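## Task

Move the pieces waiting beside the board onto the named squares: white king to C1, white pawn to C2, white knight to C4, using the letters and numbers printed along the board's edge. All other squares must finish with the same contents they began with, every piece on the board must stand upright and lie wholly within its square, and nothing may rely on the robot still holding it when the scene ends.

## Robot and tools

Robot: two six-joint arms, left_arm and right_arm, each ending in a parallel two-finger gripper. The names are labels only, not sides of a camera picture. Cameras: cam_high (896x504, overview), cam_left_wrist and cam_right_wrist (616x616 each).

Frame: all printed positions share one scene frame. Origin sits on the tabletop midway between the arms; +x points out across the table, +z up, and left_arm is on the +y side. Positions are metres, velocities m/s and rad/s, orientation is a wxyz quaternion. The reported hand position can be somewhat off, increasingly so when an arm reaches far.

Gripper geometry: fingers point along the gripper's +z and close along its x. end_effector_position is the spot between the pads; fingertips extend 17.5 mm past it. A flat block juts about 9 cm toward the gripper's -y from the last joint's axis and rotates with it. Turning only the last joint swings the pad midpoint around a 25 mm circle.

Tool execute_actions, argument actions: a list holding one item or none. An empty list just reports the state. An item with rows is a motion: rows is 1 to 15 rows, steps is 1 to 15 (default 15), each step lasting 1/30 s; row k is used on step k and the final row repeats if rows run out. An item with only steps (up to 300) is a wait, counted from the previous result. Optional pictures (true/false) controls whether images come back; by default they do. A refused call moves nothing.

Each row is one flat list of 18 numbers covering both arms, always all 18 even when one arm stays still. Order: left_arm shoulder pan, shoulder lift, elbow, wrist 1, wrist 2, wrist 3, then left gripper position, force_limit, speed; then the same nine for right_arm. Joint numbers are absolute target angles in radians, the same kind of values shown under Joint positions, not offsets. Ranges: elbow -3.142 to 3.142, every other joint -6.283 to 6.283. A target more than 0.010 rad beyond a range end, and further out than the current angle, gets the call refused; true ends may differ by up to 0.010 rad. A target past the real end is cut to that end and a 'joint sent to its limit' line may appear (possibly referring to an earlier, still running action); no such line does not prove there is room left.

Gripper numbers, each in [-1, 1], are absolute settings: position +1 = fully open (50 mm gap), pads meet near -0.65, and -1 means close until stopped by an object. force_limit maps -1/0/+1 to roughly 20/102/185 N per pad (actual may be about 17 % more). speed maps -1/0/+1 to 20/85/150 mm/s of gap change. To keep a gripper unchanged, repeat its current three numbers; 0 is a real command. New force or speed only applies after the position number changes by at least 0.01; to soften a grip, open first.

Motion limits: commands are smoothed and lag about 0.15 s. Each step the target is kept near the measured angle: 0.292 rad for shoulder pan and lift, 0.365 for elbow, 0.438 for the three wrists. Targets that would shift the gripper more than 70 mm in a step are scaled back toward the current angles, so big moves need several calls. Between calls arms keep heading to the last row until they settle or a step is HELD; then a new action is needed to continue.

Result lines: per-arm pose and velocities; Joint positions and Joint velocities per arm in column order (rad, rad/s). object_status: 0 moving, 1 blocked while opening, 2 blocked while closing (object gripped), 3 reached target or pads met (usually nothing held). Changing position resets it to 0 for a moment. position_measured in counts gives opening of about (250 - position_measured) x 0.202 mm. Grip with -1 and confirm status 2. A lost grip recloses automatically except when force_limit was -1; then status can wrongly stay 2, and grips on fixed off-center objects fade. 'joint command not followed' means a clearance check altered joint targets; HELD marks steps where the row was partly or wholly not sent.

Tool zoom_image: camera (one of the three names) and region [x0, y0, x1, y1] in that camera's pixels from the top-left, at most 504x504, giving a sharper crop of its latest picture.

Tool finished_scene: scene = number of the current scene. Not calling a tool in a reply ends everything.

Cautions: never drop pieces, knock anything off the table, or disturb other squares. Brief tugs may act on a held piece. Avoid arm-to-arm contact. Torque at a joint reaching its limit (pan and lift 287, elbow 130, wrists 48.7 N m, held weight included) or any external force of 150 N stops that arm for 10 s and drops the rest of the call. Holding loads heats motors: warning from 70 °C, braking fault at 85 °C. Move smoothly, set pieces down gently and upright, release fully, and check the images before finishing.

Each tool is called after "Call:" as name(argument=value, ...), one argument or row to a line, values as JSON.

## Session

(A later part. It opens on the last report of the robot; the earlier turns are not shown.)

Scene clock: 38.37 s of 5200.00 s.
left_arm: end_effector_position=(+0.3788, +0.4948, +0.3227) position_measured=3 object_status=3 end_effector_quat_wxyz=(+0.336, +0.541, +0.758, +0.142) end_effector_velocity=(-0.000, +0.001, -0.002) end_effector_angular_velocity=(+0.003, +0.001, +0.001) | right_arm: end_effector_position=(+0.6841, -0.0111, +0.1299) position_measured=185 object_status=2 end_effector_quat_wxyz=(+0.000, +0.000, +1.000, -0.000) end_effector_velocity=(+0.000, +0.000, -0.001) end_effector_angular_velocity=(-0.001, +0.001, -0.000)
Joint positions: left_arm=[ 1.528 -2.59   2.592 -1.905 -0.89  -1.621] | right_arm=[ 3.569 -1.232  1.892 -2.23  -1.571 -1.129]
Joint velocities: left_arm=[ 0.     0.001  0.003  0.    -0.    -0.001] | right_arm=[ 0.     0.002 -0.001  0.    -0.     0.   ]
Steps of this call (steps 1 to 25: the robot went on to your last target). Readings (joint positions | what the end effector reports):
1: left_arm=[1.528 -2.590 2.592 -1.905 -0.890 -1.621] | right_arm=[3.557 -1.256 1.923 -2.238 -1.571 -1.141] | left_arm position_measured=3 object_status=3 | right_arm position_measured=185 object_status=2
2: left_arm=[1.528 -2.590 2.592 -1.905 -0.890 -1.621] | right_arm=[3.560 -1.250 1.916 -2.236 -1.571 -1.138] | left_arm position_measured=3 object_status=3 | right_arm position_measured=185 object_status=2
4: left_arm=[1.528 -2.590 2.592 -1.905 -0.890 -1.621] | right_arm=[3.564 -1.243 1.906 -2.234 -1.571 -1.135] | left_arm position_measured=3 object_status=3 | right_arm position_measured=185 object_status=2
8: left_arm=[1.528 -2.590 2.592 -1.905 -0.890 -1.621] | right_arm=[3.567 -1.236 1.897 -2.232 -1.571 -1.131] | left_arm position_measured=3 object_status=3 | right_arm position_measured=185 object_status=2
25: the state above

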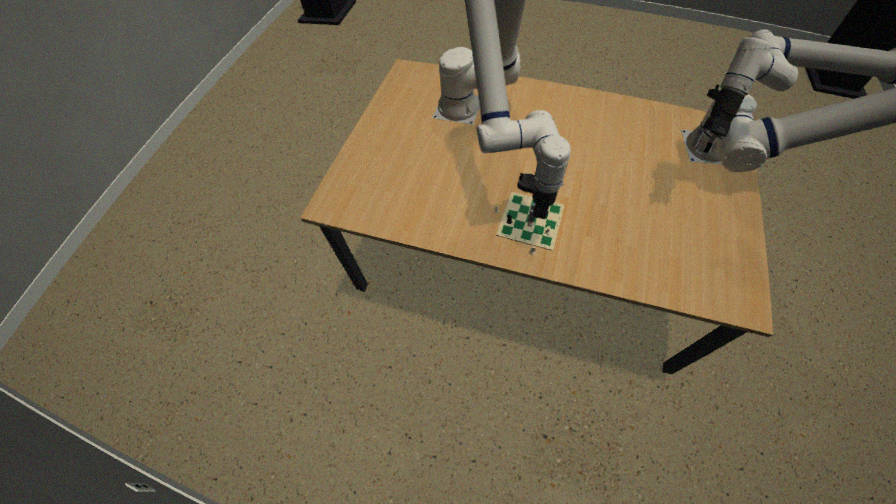

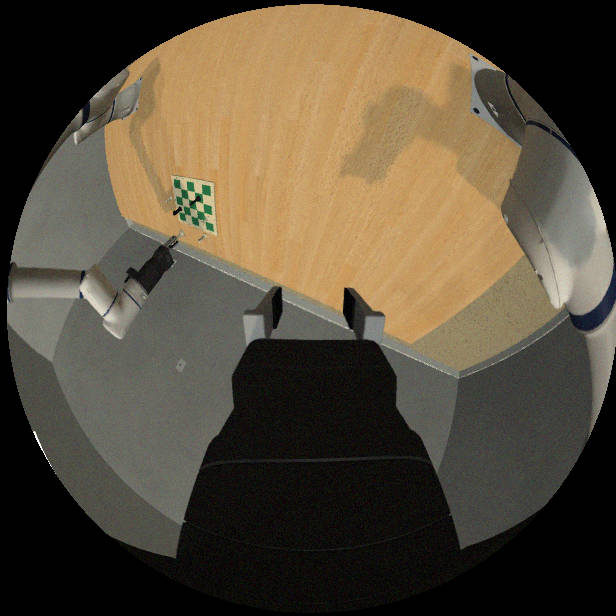

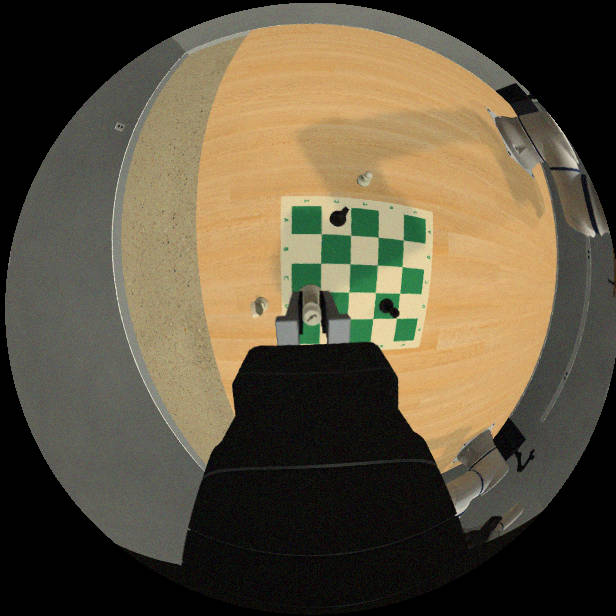

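Call:
execute_actions(
  actions=[
    {"rows":[[1.528,-2.59,2.592,-1.905,-0.89,-1.621,1,0,0,3.5625,-1.1512,1.931,-2.3506,-1.571,-1.136,-1,-0.5,0]]},
  ],
  pictures=false,
)

Call:
execute_actions(
  actions=[
    {"steps":10},
  ],
)

Call:
zoom_image(
  camera="cam_right_wrist",
  region=[200,180,400,380],
)

Scene clock: 41.83 s of 5200.00 s.
left_arm: end_effector_position=(+0.3788, +0.4948, +0.3227) position_measured=3 object_status=3 end_effector_quat_wxyz=(+0.336, +0.541, +0.758, +0.142) end_effector_velocity=(-0.000, -0.000, -0.000) end_effector_angular_velocity=(+0.001, -0.000, -0.002) | right_arm: end_effector_position=(+0.6884, -0.0147, +0.0619) position_measured=186 object_status=2 end_effector_quat_wxyz=(+0.000, +0.000, +1.000, -0.000) end_effector_velocity=(-0.001, -0.002, -0.018) end_effector_angular_velocity=(-0.001, +0.004, +0.001)
Joint positions: left_arm=[ 1.528 -2.59   2.592 -1.905 -0.89  -1.621] | right_arm=[ 3.563 -1.154  1.93  -2.347 -1.571 -1.136]
Joint velocities: left_arm=[-0.001  0.001  0.    -0.    -0.     0.001] | right_arm=[-0.001  0.02   0.01  -0.027  0.    -0.002]
Steps of this call (steps 1 to 15: the robot went on to your last target; steps 16 to 89: nothing new was sent; steps 90 to 104: all 15 steps of this action). Readings (joint positions | what the end effector reports):
90: left_arm=[1.528 -2.590 2.592 -1.905 -0.890 -1.621] | right_arm=[3.569 -1.232 1.892 -2.231 -1.571 -1.129] | left_arm position_measured=3 object_status=3 | right_arm position_measured=186 object_status=2
91: left_arm=[1.528 -2.590 2.592 -1.905 -0.890 -1.621] | right_arm=[3.569 -1.222 1.896 -2.248 -1.571 -1.130] | left_arm position_measured=3 object_status=3 | right_arm position_measured=186 object_status=2
93: left_arm=[1.528 -2.590 2.592 -1.905 -0.890 -1.621] | right_arm=[3.566 -1.191 1.913 -2.290 -1.571 -1.132] | left_arm position_measured=3 object_status=3 | right_arm position_measured=186 object_status=2
97: left_arm=[1.528 -2.590 2.592 -1.905 -0.890 -1.621] | right_arm=[3.564 -1.166 1.924 -2.329 -1.571 -1.135] | left_arm position_measured=3 object_status=3 | right_arm position_measured=186 object_status=2
104: the state above

Scene clock: 42.17 s of 5200.00 s.
left_arm: end_effector_position=(+0.3788, +0.4948, +0.3227) position_measured=3 object_status=3 end_effector_quat_wxyz=(+0.336, +0.541, +0.758, +0.142) end_effector_velocity=(+0.000, +0.000, -0.001) end_effector_angular_velocity=(+0.003, -0.000, +0.002) | right_arm: end_effector_position=(+0.6884, -0.0149, +0.0600) position_measured=186 object_status=2 end_effector_quat_wxyz=(+0.000, +0.000, +1.000, -0.000) end_effector_velocity=(+0.000, +0.000, -0.001) end_effector_angular_velocity=(+0.000, -0.000, +0.000)
Joint positions: left_arm=[ 1.528 -2.59   2.592 -1.905 -0.89  -1.621] | right_arm=[ 3.563 -1.151  1.931 -2.35  -1.571 -1.136]
Joint velocities: left_arm=[ 0.001  0.002  0.002 -0.     0.001 -0.001] | right_arm=[-0.     0.002  0.    -0.002  0.    -0.   ]
Steps of this call (steps 1 to 10: the robot went on to your last target). Readings (joint positions | what the end effector reports):
1: left_arm=[1.528 -2.590 2.592 -1.905 -0.890 -1.621] | right_arm=[3.563 -1.153 1.930 -2.348 -1.571 -1.136] | left_arm position_measured=3 object_status=3 | right_arm position_measured=186 object_status=2
2: left_arm=[1.528 -2.590 2.592 -1.905 -0.890 -1.621] | right_arm=[3.563 -1.153 1.930 -2.349 -1.571 -1.136] | left_arm position_measured=3 object_status=3 | right_arm position_measured=186 object_status=2
4: left_arm=[1.528 -2.590 2.592 -1.905 -0.890 -1.621] | right_arm=[3.563 -1.152 1.931 -2.349 -1.571 -1.136] | left_arm position_measured=3 object_status=3 | right_arm position_measured=186 object_status=2
8: left_arm=[1.528 -2.590 2.592 -1.905 -0.890 -1.621] | right_arm=[3.563 -1.152 1.931 -2.350 -1.571 -1.136] | left_arm position_measured=3 object_status=3 | right_arm position_measured=186 object_status=2
10: the state above

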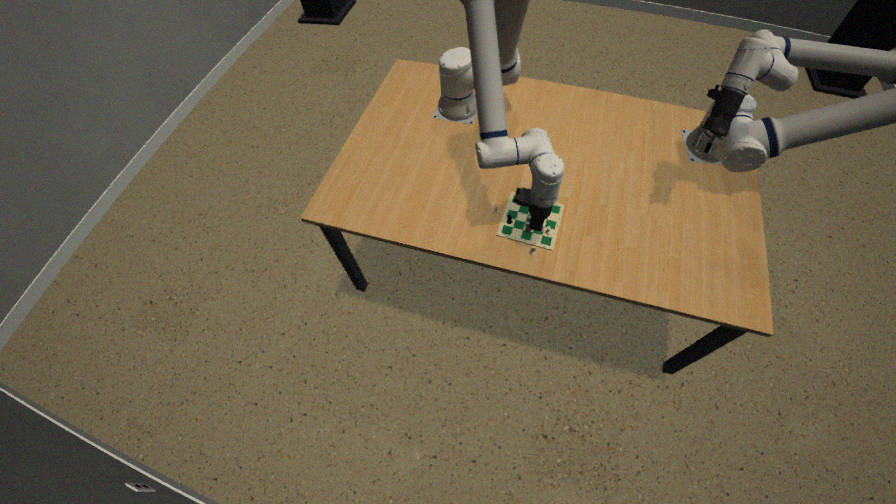

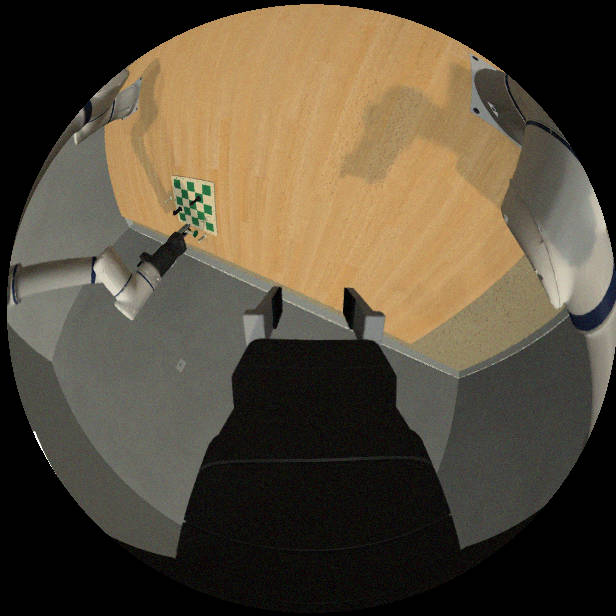

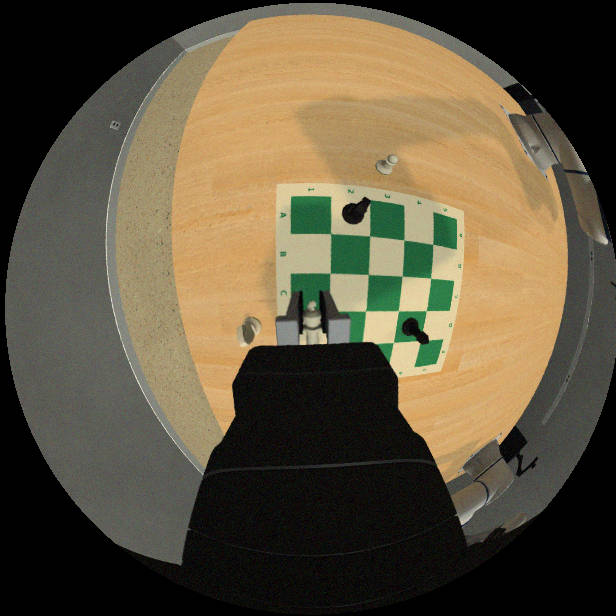

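Region (200, 180, 400, 380) of cam_right_wrist's 616x616 image, scaled by 2.520, with more detail than that image has.

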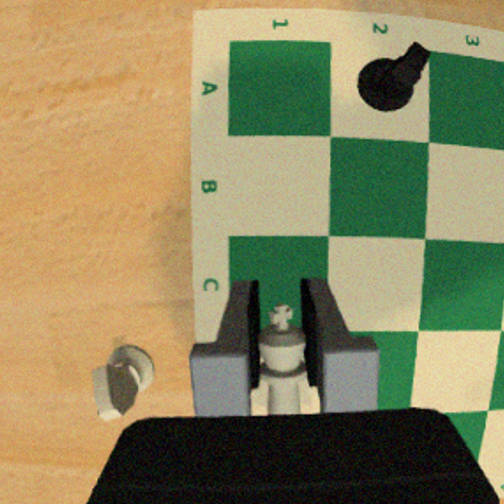

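Call:
execute_actions(
  actions=[
    {"rows":[[1.528,-2.59,2.592,-1.905,-0.89,-1.621,1,0,0,3.5625,-1.1512,1.931,-2.3506,-1.571,-1.136,-0.205,-1,-1]]},
  ],
)

Call:
zoom_image(
  camera="cam_left_wrist",
  region=[140,190,230,280],
)

Scene clock: 45.67 s of 5200.00 s.
left_arm: end_effector_position=(+0.3788, +0.4948, +0.3227) position_measured=3 object_status=3 end_effector_quat_wxyz=(+0.336, +0.541, +0.758, +0.142) end_effector_velocity=(+0.000, -0.000, +0.001) end_effector_angular_velocity=(-0.002, -0.001, +0.002) | right_arm: end_effector_position=(+0.6884, -0.0149, +0.0599) position_measured=182 object_status=2 end_effector_quat_wxyz=(+0.000, +0.000, +1.000, -0.000) end_effector_velocity=(+0.001, +0.000, +0.001) end_effector_angular_velocity=(+0.000, -0.001, +0.001)
Joint positions: left_arm=[ 1.528 -2.59   2.592 -1.905 -0.89  -1.621] | right_arm=[ 3.562 -1.151  1.931 -2.351 -1.571 -1.136]
Joint velocities: left_arm=[ 0.001  0.001 -0.002 -0.     0.001 -0.001] | right_arm=[-0.     0.    -0.001 -0.    -0.    -0.001]
Steps of this call (steps 1 to 15: the robot went on to your last target; steps 16 to 90: nothing new was sent; steps 91 to 105: all 15 steps of this action). Readings (joint positions | what the end effector reports):
91: left_arm=[1.528 -2.590 2.592 -1.905 -0.890 -1.621] | right_arm=[3.562 -1.151 1.931 -2.351 -1.571 -1.136] | left_arm position_measured=3 object_status=3 | right_arm position_measured=182 object_status=0
92: left_arm=[1.528 -2.590 2.592 -1.905 -0.890 -1.621] | right_arm=[3.562 -1.151 1.931 -2.351 -1.571 -1.136] | left_arm position_measured=3 object_status=3 | right_arm position_measured=182 object_status=0
94: left_arm=[1.528 -2.590 2.592 -1.905 -0.890 -1.621] | right_arm=[3.562 -1.151 1.931 -2.351 -1.571 -1.136] | left_arm position_measured=3 object_status=3 | right_arm position_measured=182 object_status=0
98: left_arm=[1.528 -2.590 2.592 -1.905 -0.890 -1.621] | right_arm=[3.562 -1.151 1.931 -2.351 -1.571 -1.136] | left_arm position_measured=3 object_status=3 | right_arm position_measured=182 object_status=0
105: the state above

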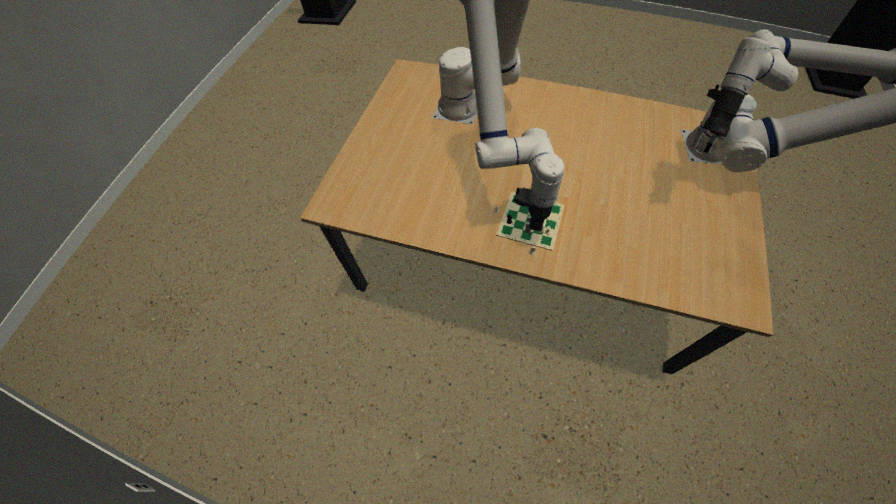

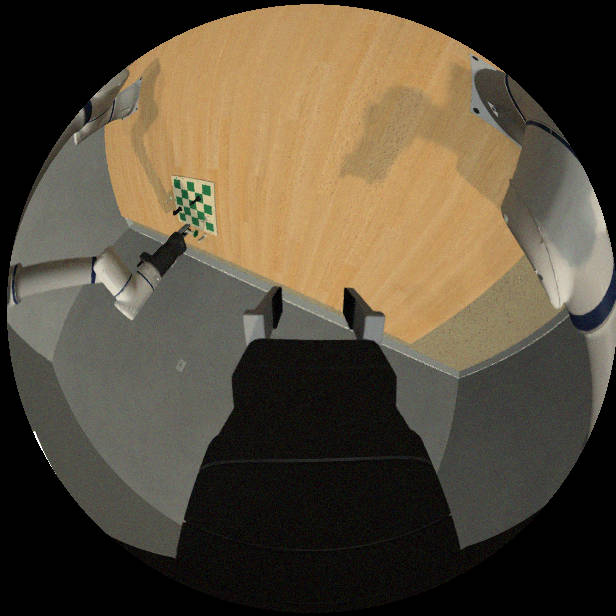

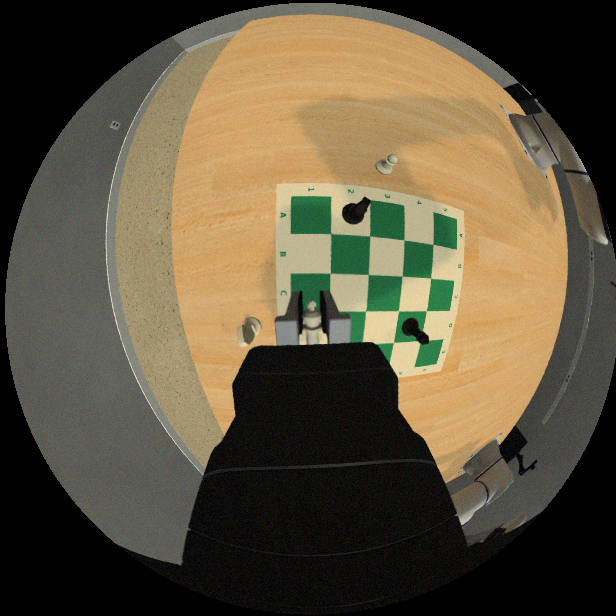

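Region (140, 190, 230, 280) of cam_left_wrist's 616x616 image, scaled by 5.600, with more detail than that image has.

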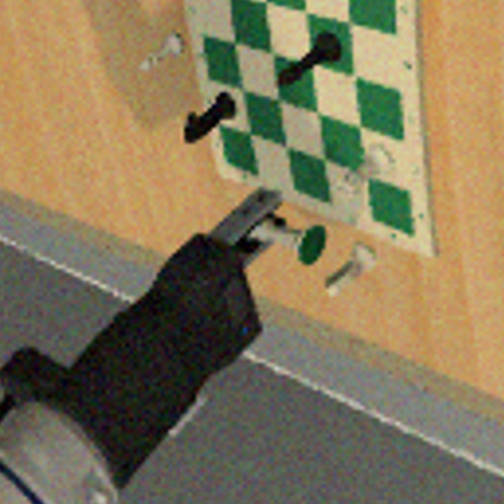

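Call:
execute_actions(
  actions=[
    {"rows":[[1.528,-2.59,2.592,-1.905,-0.89,-1.621,1,0,0,3.5625,-1.1512,1.931,-2.3506,-1.571,-1.136,-0.186,-1,-1]]},
  ],
)

Scene clock: 47.93 s of 5200.00 s.
left_arm: end_effector_position=(+0.3788, +0.4948, +0.3227) position_measured=3 object_status=3 end_effector_quat_wxyz=(+0.336, +0.541, +0.758, +0.142) end_effector_velocity=(-0.000, -0.001, +0.001) end_effector_angular_velocity=(-0.001, +0.000, -0.001) | right_arm: end_effector_position=(+0.6884, -0.0149, +0.0599) position_measured=180 object_status=3 end_effector_quat_wxyz=(+0.000, +0.000, +1.000, -0.000) end_effector_velocity=(+0.000, -0.000, +0.002) end_effector_angular_velocity=(+0.000, -0.002, -0.001)
Joint positions: left_arm=[ 1.528 -2.59   2.592 -1.905 -0.89  -1.621] | right_arm=[ 3.562 -1.151  1.931 -2.351 -1.571 -1.136]
Joint velocities: left_arm=[-0.001  0.001 -0.002 -0.    -0.    -0.   ] | right_arm=[ 0.    -0.002 -0.    -0.    -0.001  0.001]
Steps of this call (steps 1 to 15: the robot went on to your last target; steps 16 to 53: nothing new was sent; steps 54 to 68: all 15 steps of this action). Readings (joint positions | what the end effector reports):
54: left_arm=[1.528 -2.590 2.592 -1.905 -0.890 -1.621] | right_arm=[3.562 -1.151 1.931 -2.351 -1.571 -1.136] | left_arm position_measured=3 object_status=3 | right_arm position_measured=182 object_status=0
55: left_arm=[1.528 -2.590 2.592 -1.905 -0.890 -1.621] | right_arm=[3.562 -1.151 1.931 -2.351 -1.571 -1.136] | left_arm position_measured=3 object_status=3 | right_arm position_measured=180 object_status=0
57: left_arm=[1.528 -2.590 2.592 -1.905 -0.890 -1.621] | right_arm=[3.562 -1.151 1.931 -2.351 -1.571 -1.136] | left_arm position_measured=3 object_status=3 | right_arm position_measured=180 object_status=0
61: left_arm=[1.528 -2.590 2.592 -1.905 -0.890 -1.621] | right_arm=[3.562 -1.151 1.931 -2.351 -1.571 -1.136] | left_arm position_measured=3 object_status=3 | right_arm position_measured=180 object_status=0
68: the state above

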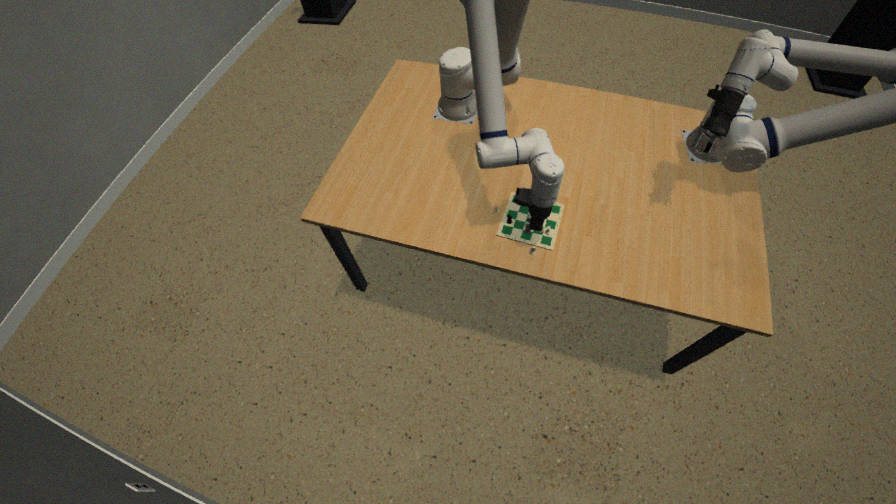

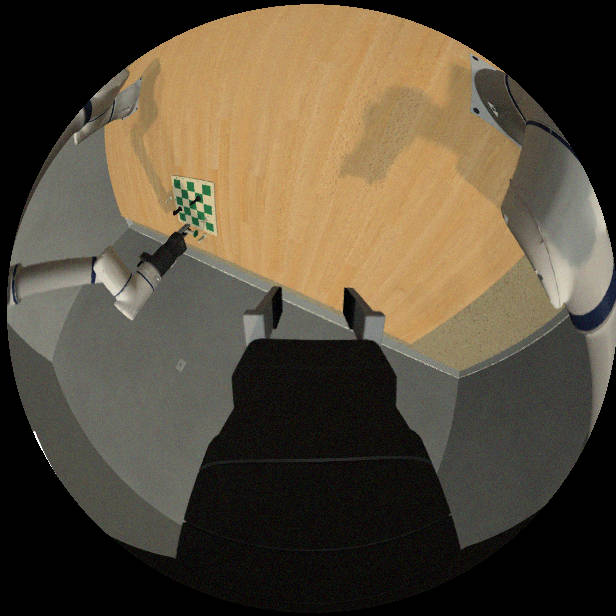

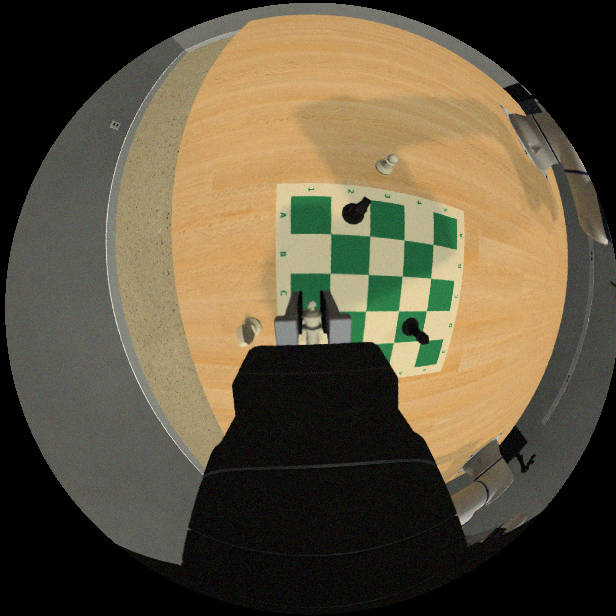

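Call:
execute_actions(
  actions=[
    {"rows":[[1.528,-2.59,2.592,-1.905,-0.89,-1.621,1,0,0,3.5625,-1.1512,1.931,-2.3506,-1.571,-1.136,-0.176,-1,-1]]},
  ],
)

Scene clock: 50.57 s of 5200.00 s.
left_arm: end_effector_position=(+0.3788, +0.4948, +0.3227) position_measured=3 object_status=3 end_effector_quat_wxyz=(+0.336, +0.541, +0.758, +0.142) end_effector_velocity=(+0.000, +0.000, -0.000) end_effector_angular_velocity=(-0.001, -0.000, +0.001) | right_arm: end_effector_position=(+0.6884, -0.0149, +0.0599) position_measured=179 object_status=3 end_effector_quat_wxyz=(+0.000, +0.000, +1.000, -0.000) end_effector_velocity=(+0.000, -0.000, +0.000) end_effector_angular_velocity=(-0.001, -0.001, +0.000)
Joint positions: left_arm=[ 1.528 -2.59   2.592 -1.905 -0.89  -1.621] | right_arm=[ 3.562 -1.151  1.931 -2.351 -1.571 -1.136]
Joint velocities: left_arm=[ 0.    -0.     0.    -0.     0.    -0.001] | right_arm=[-0.    -0.     0.     0.    -0.001 -0.   ]
Steps of this call (steps 1 to 15: the robot went on to your last target; steps 16 to 64: nothing new was sent; steps 65 to 79: all 15 steps of this action). Readings (joint positions | what the end effector reports):
65: left_arm=[1.528 -2.590 2.592 -1.905 -0.890 -1.621] | right_arm=[3.562 -1.151 1.931 -2.351 -1.571 -1.136] | left_arm position_measured=3 object_status=3 | right_arm position_measured=180 object_status=0
66: left_arm=[1.528 -2.590 2.592 -1.905 -0.890 -1.621] | right_arm=[3.562 -1.151 1.931 -2.351 -1.571 -1.136] | left_arm position_measured=3 object_status=3 | right_arm position_measured=179 object_status=0
68: left_arm=[1.528 -2.590 2.592 -1.905 -0.890 -1.621] | right_arm=[3.562 -1.151 1.931 -2.351 -1.571 -1.136] | left_arm position_measured=3 object_status=3 | right_arm position_measured=179 object_status=0
72: left_arm=[1.528 -2.590 2.592 -1.905 -0.890 -1.621] | right_arm=[3.562 -1.151 1.931 -2.351 -1.571 -1.136] | left_arm position_measured=3 object_status=3 | right_arm position_measured=179 object_status=3
79: the state above

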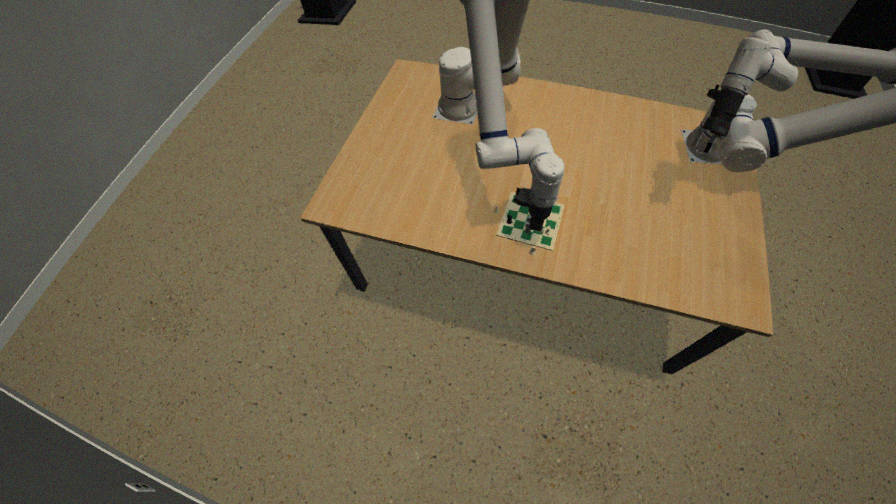

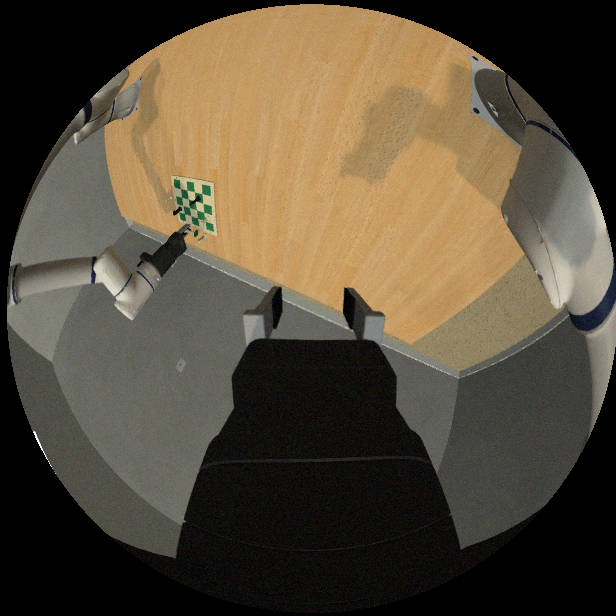

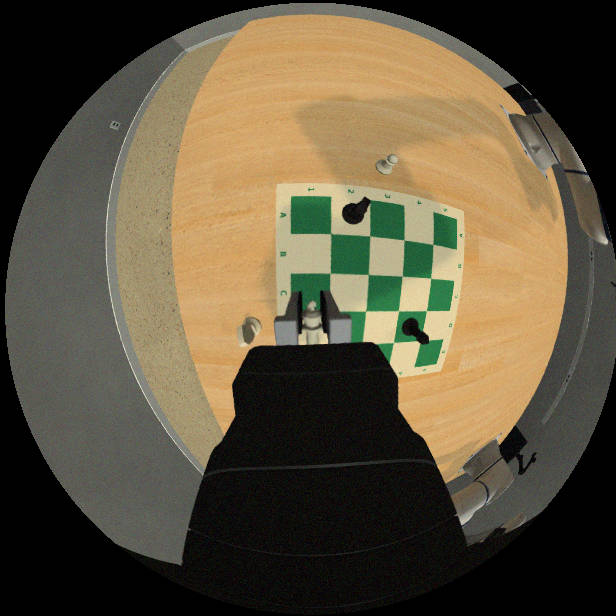

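Call:
execute_actions(
  actions=[
    {"rows":[[1.528,-2.59,2.592,-1.905,-0.89,-1.621,1,0,0,3.5625,-1.1512,1.931,-2.3506,-1.571,-1.136,-0.168,-1,-1]]},
  ],
)

Scene clock: 54.87 s of 5200.00 s.
left_arm: end_effector_position=(+0.3788, +0.4948, +0.3227) position_measured=3 object_status=3 end_effector_quat_wxyz=(+0.336, +0.541, +0.758, +0.142) end_effector_velocity=(+0.000, +0.001, -0.001) end_effector_angular_velocity=(+0.003, -0.000, -0.000) | right_arm: end_effector_position=(+0.6884, -0.0149, +0.0599) position_measured=178 object_status=3 end_effector_quat_wxyz=(+0.000, +0.000, +1.000, -0.000) end_effector_velocity=(+0.001, +0.000, +0.000) end_effector_angular_velocity=(+0.000, -0.001, +0.000)
Joint positions: left_arm=[ 1.528 -2.59   2.592 -1.905 -0.89  -1.621] | right_arm=[ 3.562 -1.151  1.931 -2.351 -1.571 -1.136]
Joint velocities: left_arm=[ 0.001 -0.001  0.002  0.     0.     0.002] | right_arm=[ 0.     0.    -0.001 -0.    -0.     0.   ]
Steps of this call (steps 1 to 15: the robot went on to your last target; steps 16 to 90: nothing new was sent; then 0.80 s passed at rest; steps 91 to 105: all 15 steps of this action). Readings (joint positions | what the end effector reports):
91: left_arm=[1.528 -2.590 2.592 -1.905 -0.890 -1.621] | right_arm=[3.562 -1.151 1.931 -2.351 -1.571 -1.136] | left_arm position_measured=3 object_status=3 | right_arm position_measured=178 object_status=0
92: left_arm=[1.528 -2.590 2.592 -1.905 -0.890 -1.621] | right_arm=[3.562 -1.151 1.931 -2.351 -1.571 -1.136] | left_arm position_measured=3 object_status=3 | right_arm position_measured=178 object_status=0
94: left_arm=[1.528 -2.590 2.592 -1.905 -0.890 -1.621] | right_arm=[3.562 -1.151 1.931 -2.351 -1.571 -1.136] | left_arm position_measured=3 object_status=3 | right_arm position_measured=178 object_status=0
98: left_arm=[1.528 -2.590 2.592 -1.905 -0.890 -1.621] | right_arm=[3.562 -1.151 1.931 -2.351 -1.571 -1.136] | left_arm position_measured=3 object_status=3 | right_arm position_measured=178 object_status=3
105: the state above

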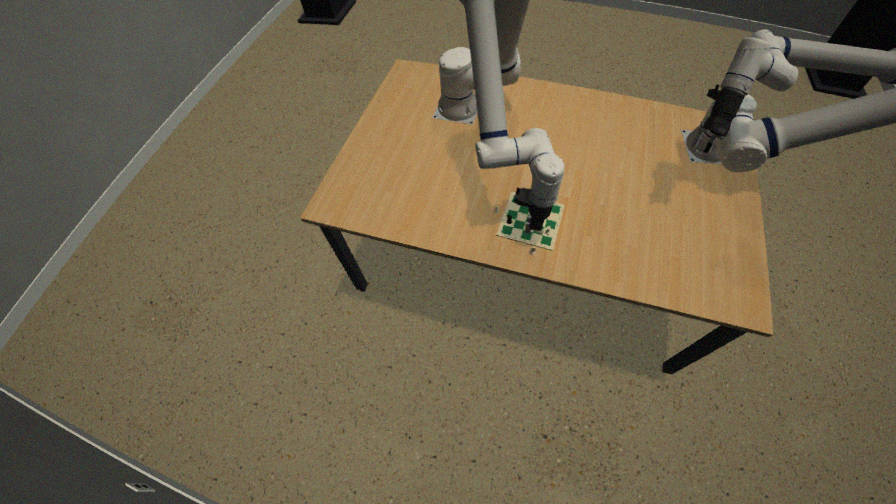

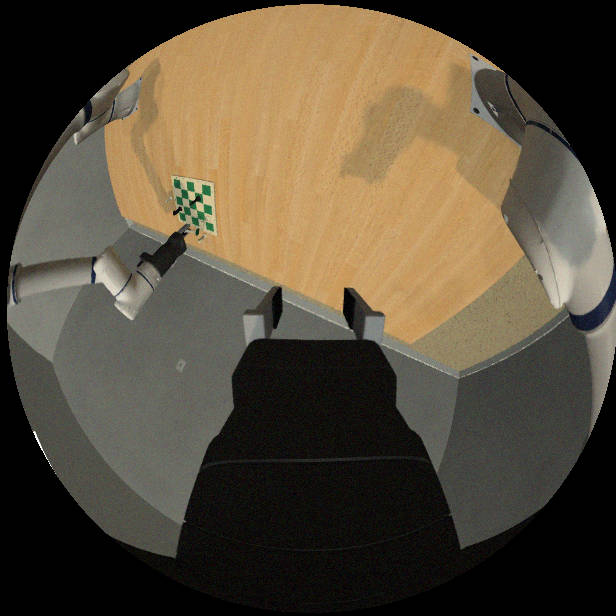

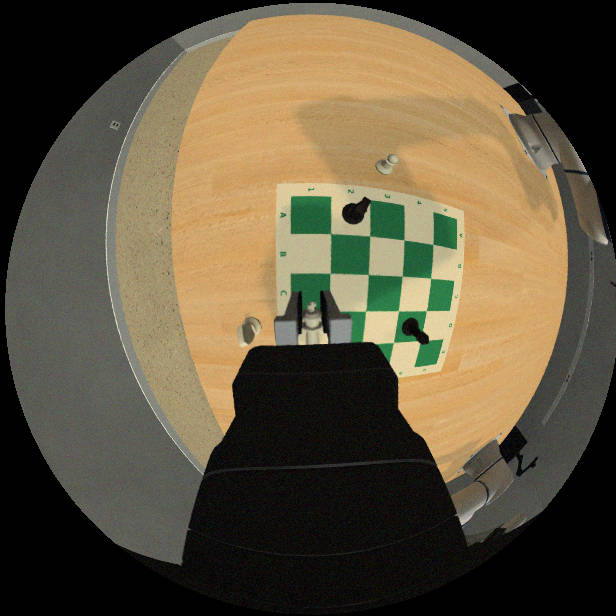

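It is starting to rotate.

Call:
execute_actions(
  actions=[
    {"steps":150},
  ],
)

Call:
zoom_image(
  camera="cam_left_wrist",
  region=[140,190,230,280],
)

Scene clock: 59.87 s of 5200.00 s.
left_arm: end_effector_position=(+0.3788, +0.4948, +0.3227) position_measured=3 object_status=3 end_effector_quat_wxyz=(+0.336, +0.541, +0.758, +0.142) end_effector_velocity=(-0.000, +0.000, -0.001) end_effector_angular_velocity=(+0.002, +0.000, +0.000) | right_arm: end_effector_position=(+0.6884, -0.0149, +0.0599) position_measured=178 object_status=3 end_effector_quat_wxyz=(+0.000, +0.000, +1.000, -0.000) end_effector_velocity=(+0.001, -0.000, +0.001) end_effector_angular_velocity=(-0.000, -0.002, -0.000)
Joint positions: left_arm=[ 1.528 -2.59   2.592 -1.905 -0.89  -1.621] | right_arm=[ 3.562 -1.151  1.931 -2.351 -1.571 -1.136]
Joint velocities: left_arm=[-0.001  0.001  0.002 -0.     0.    -0.001] | right_arm=[-0.    -0.001 -0.001 -0.    -0.001  0.   ]
Steps of this call (steps 1 to 15: the robot went on to your last target; steps 16 to 90: nothing new was sent; then 2.00 s passed at rest). Readings (joint positions | what the end effector reports):
1: left_arm=[1.528 -2.590 2.592 -1.905 -0.890 -1.621] | right_arm=[3.562 -1.151 1.931 -2.351 -1.571 -1.136] | left_arm position_measured=3 object_status=3 | right_arm position_measured=178 object_status=3
2: left_arm=[1.528 -2.590 2.592 -1.905 -0.890 -1.621] | right_arm=[3.562 -1.151 1.931 -2.351 -1.571 -1.136] | left_arm position_measured=3 object_status=3 | right_arm position_measured=178 object_status=3
4: left_arm=[1.528 -2.590 2.592 -1.905 -0.890 -1.621] | right_arm=[3.562 -1.151 1.931 -2.351 -1.571 -1.136] | left_arm position_measured=3 object_status=3 | right_arm position_measured=178 object_status=3
8: left_arm=[1.528 -2.590 2.592 -1.905 -0.890 -1.621] | right_arm=[3.562 -1.151 1.931 -2.351 -1.571 -1.136] | left_arm position_measured=3 object_status=3 | right_arm position_measured=178 object_status=3
90: the state above
All arms were judged still, so your last target was given up. Only a new action makes them travel on or press farther. Fingers that are still opening or closing keep moving.

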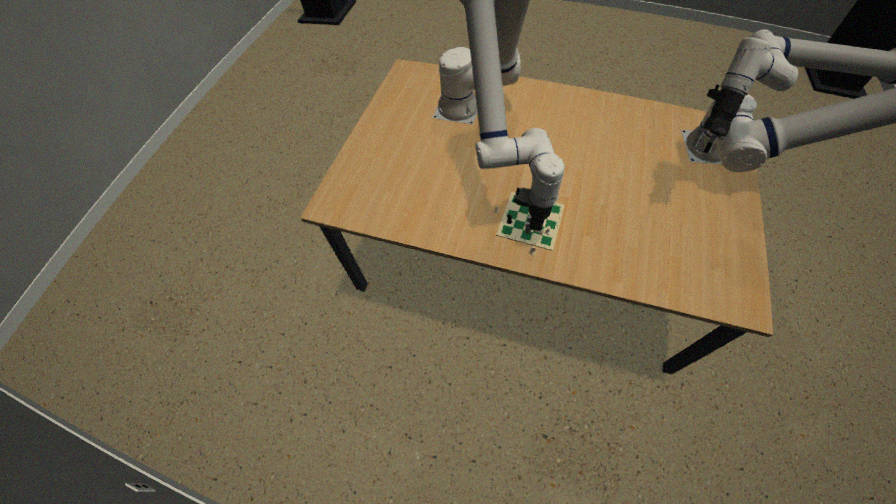

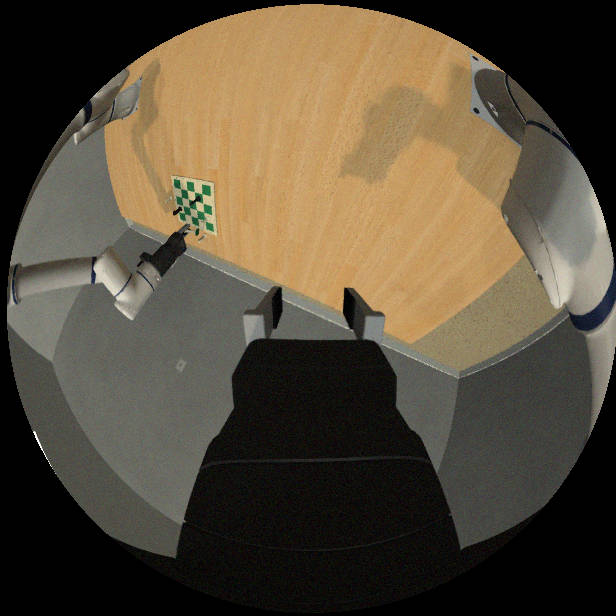

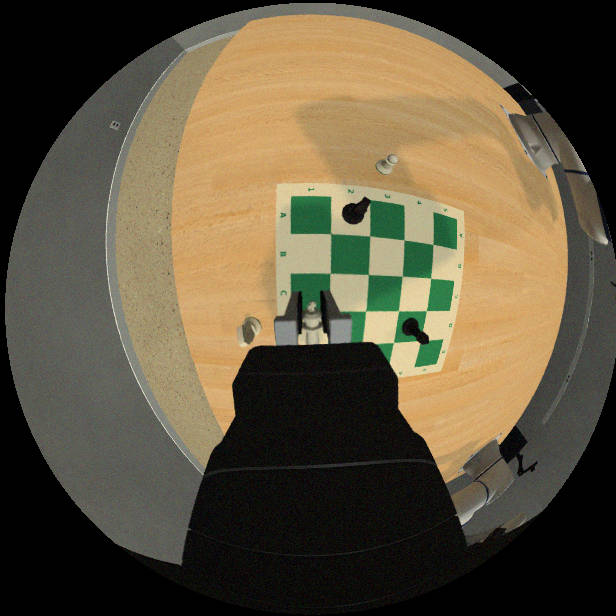

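Region (140, 190, 230, 280) of cam_left_wrist's 616x616 image, scaled by 5.600, with more detail than that image has.

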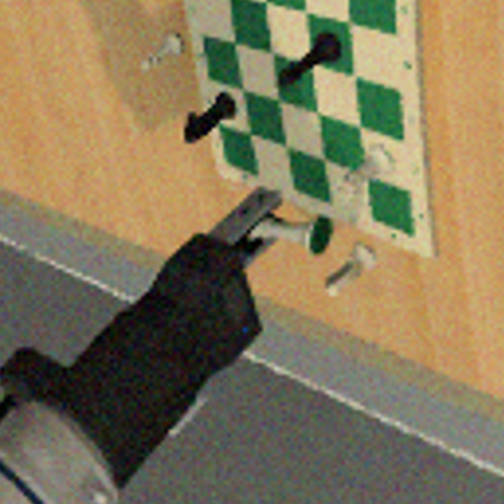

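Call:
execute_actions(
  actions=[
    {"rows":[[1.528,-2.59,2.592,-1.905,-0.89,-1.621,1,0,0,3.5625,-1.1512,1.931,-2.3506,-1.571,-1.136,-0.16,-1,-1],[1.528,-2.59,2.592,-1.905,-0.89,-1.621,1,0,0,3.5625,-1.1512,1.931,-2.3506,-1.571,-1.136,-0.16,-1,-1],[1.528,-2.59,2.592,-1.905,-0.89,-1.621,1,0,0,3.5625,-1.1512,1.931,-2.3506,-1.571,-1.136,-0.168,-1,-1]]},
  ],
)

Call:
zoom_image(
  camera="cam_left_wrist",
  region=[140,190,230,280],
)

Scene clock: 64.10 s of 5200.00 s.
left_arm: end_effector_position=(+0.3788, +0.4948, +0.3227) position_measured=3 object_status=3 end_effector_quat_wxyz=(+0.336, +0.541, +0.758, +0.142) end_effector_velocity=(-0.000, -0.001, +0.002) end_effector_angular_velocity=(-0.003, -0.000, -0.001) | right_arm: end_effector_position=(+0.6884, -0.0149, +0.0599) position_measured=178 object_status=3 end_effector_quat_wxyz=(+0.000, +0.000, +1.000, -0.000) end_effector_velocity=(+0.000, +0.000, +0.001) end_effector_angular_velocity=(+0.000, -0.001, +0.000)
Joint positions: left_arm=[ 1.528 -2.59   2.592 -1.905 -0.89  -1.621] | right_arm=[ 3.562 -1.151  1.931 -2.351 -1.571 -1.136]
Joint velocities: left_arm=[-0.    -0.001 -0.002 -0.001 -0.001  0.001] | right_arm=[ 0.    -0.001 -0.     0.     0.    -0.   ]
Steps of this call (steps 1 to 90: nothing new was sent; then 0.73 s passed at rest; steps 91 to 105: all 15 steps of this action). Readings (joint positions | what the end effector reports):
91: left_arm=[1.528 -2.590 2.592 -1.905 -0.890 -1.621] | right_arm=[3.562 -1.151 1.931 -2.351 -1.571 -1.136] | left_arm position_measured=3 object_status=3 | right_arm position_measured=177 object_status=0
92: left_arm=[1.528 -2.590 2.592 -1.905 -0.890 -1.621] | right_arm=[3.562 -1.151 1.931 -2.351 -1.571 -1.136] | left_arm position_measured=3 object_status=3 | right_arm position_measured=176 object_status=0
94: left_arm=[1.528 -2.590 2.592 -1.905 -0.890 -1.621] | right_arm=[3.562 -1.151 1.931 -2.351 -1.571 -1.136] | left_arm position_measured=3 object_status=3 | right_arm position_measured=178 object_status=0
98: left_arm=[1.528 -2.590 2.592 -1.905 -0.890 -1.621] | right_arm=[3.562 -1.151 1.931 -2.351 -1.571 -1.136] | left_arm position_measured=3 object_status=3 | right_arm position_measured=178 object_status=0
105: the state above

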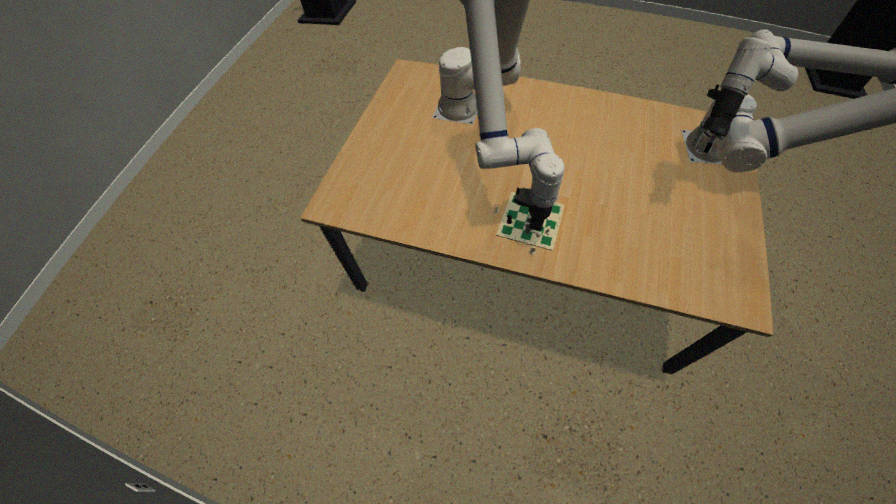

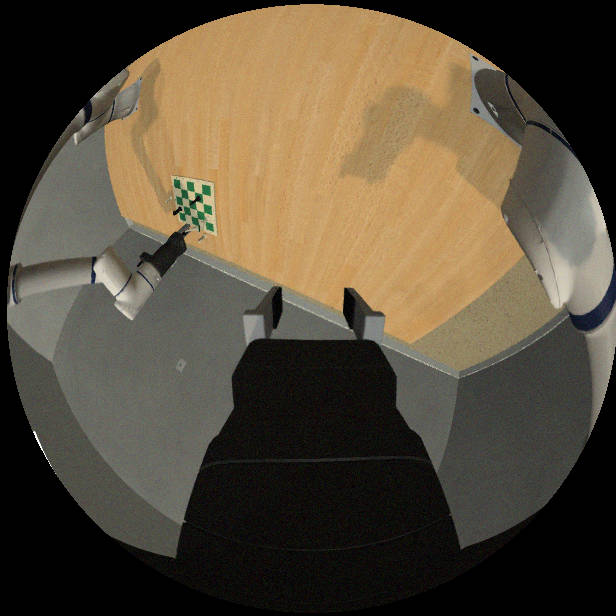

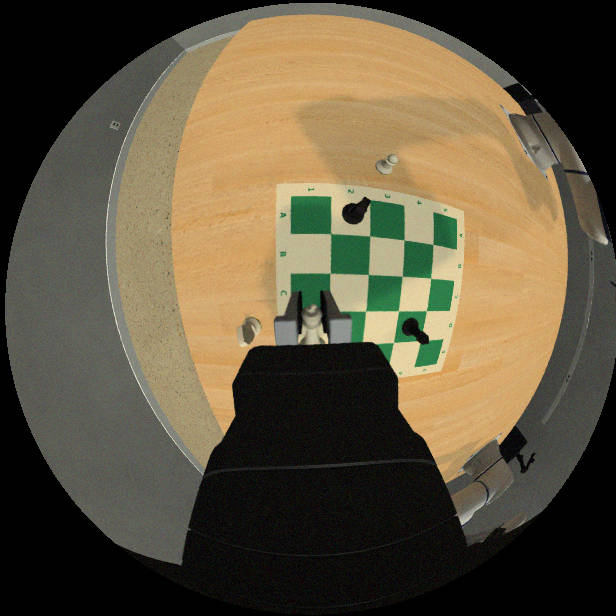

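Region (140, 190, 230, 280) of cam_left_wrist's 616x616 image, scaled by 5.600, with more detail than that image has.

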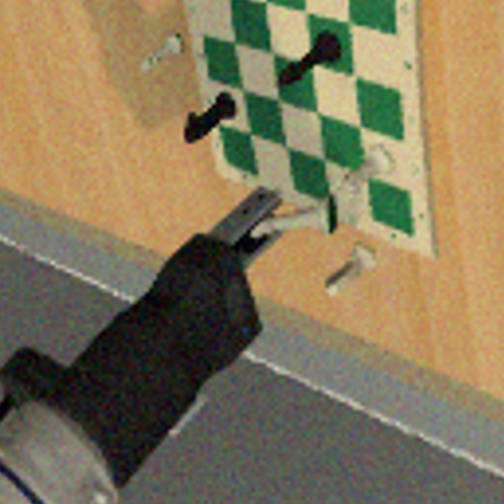

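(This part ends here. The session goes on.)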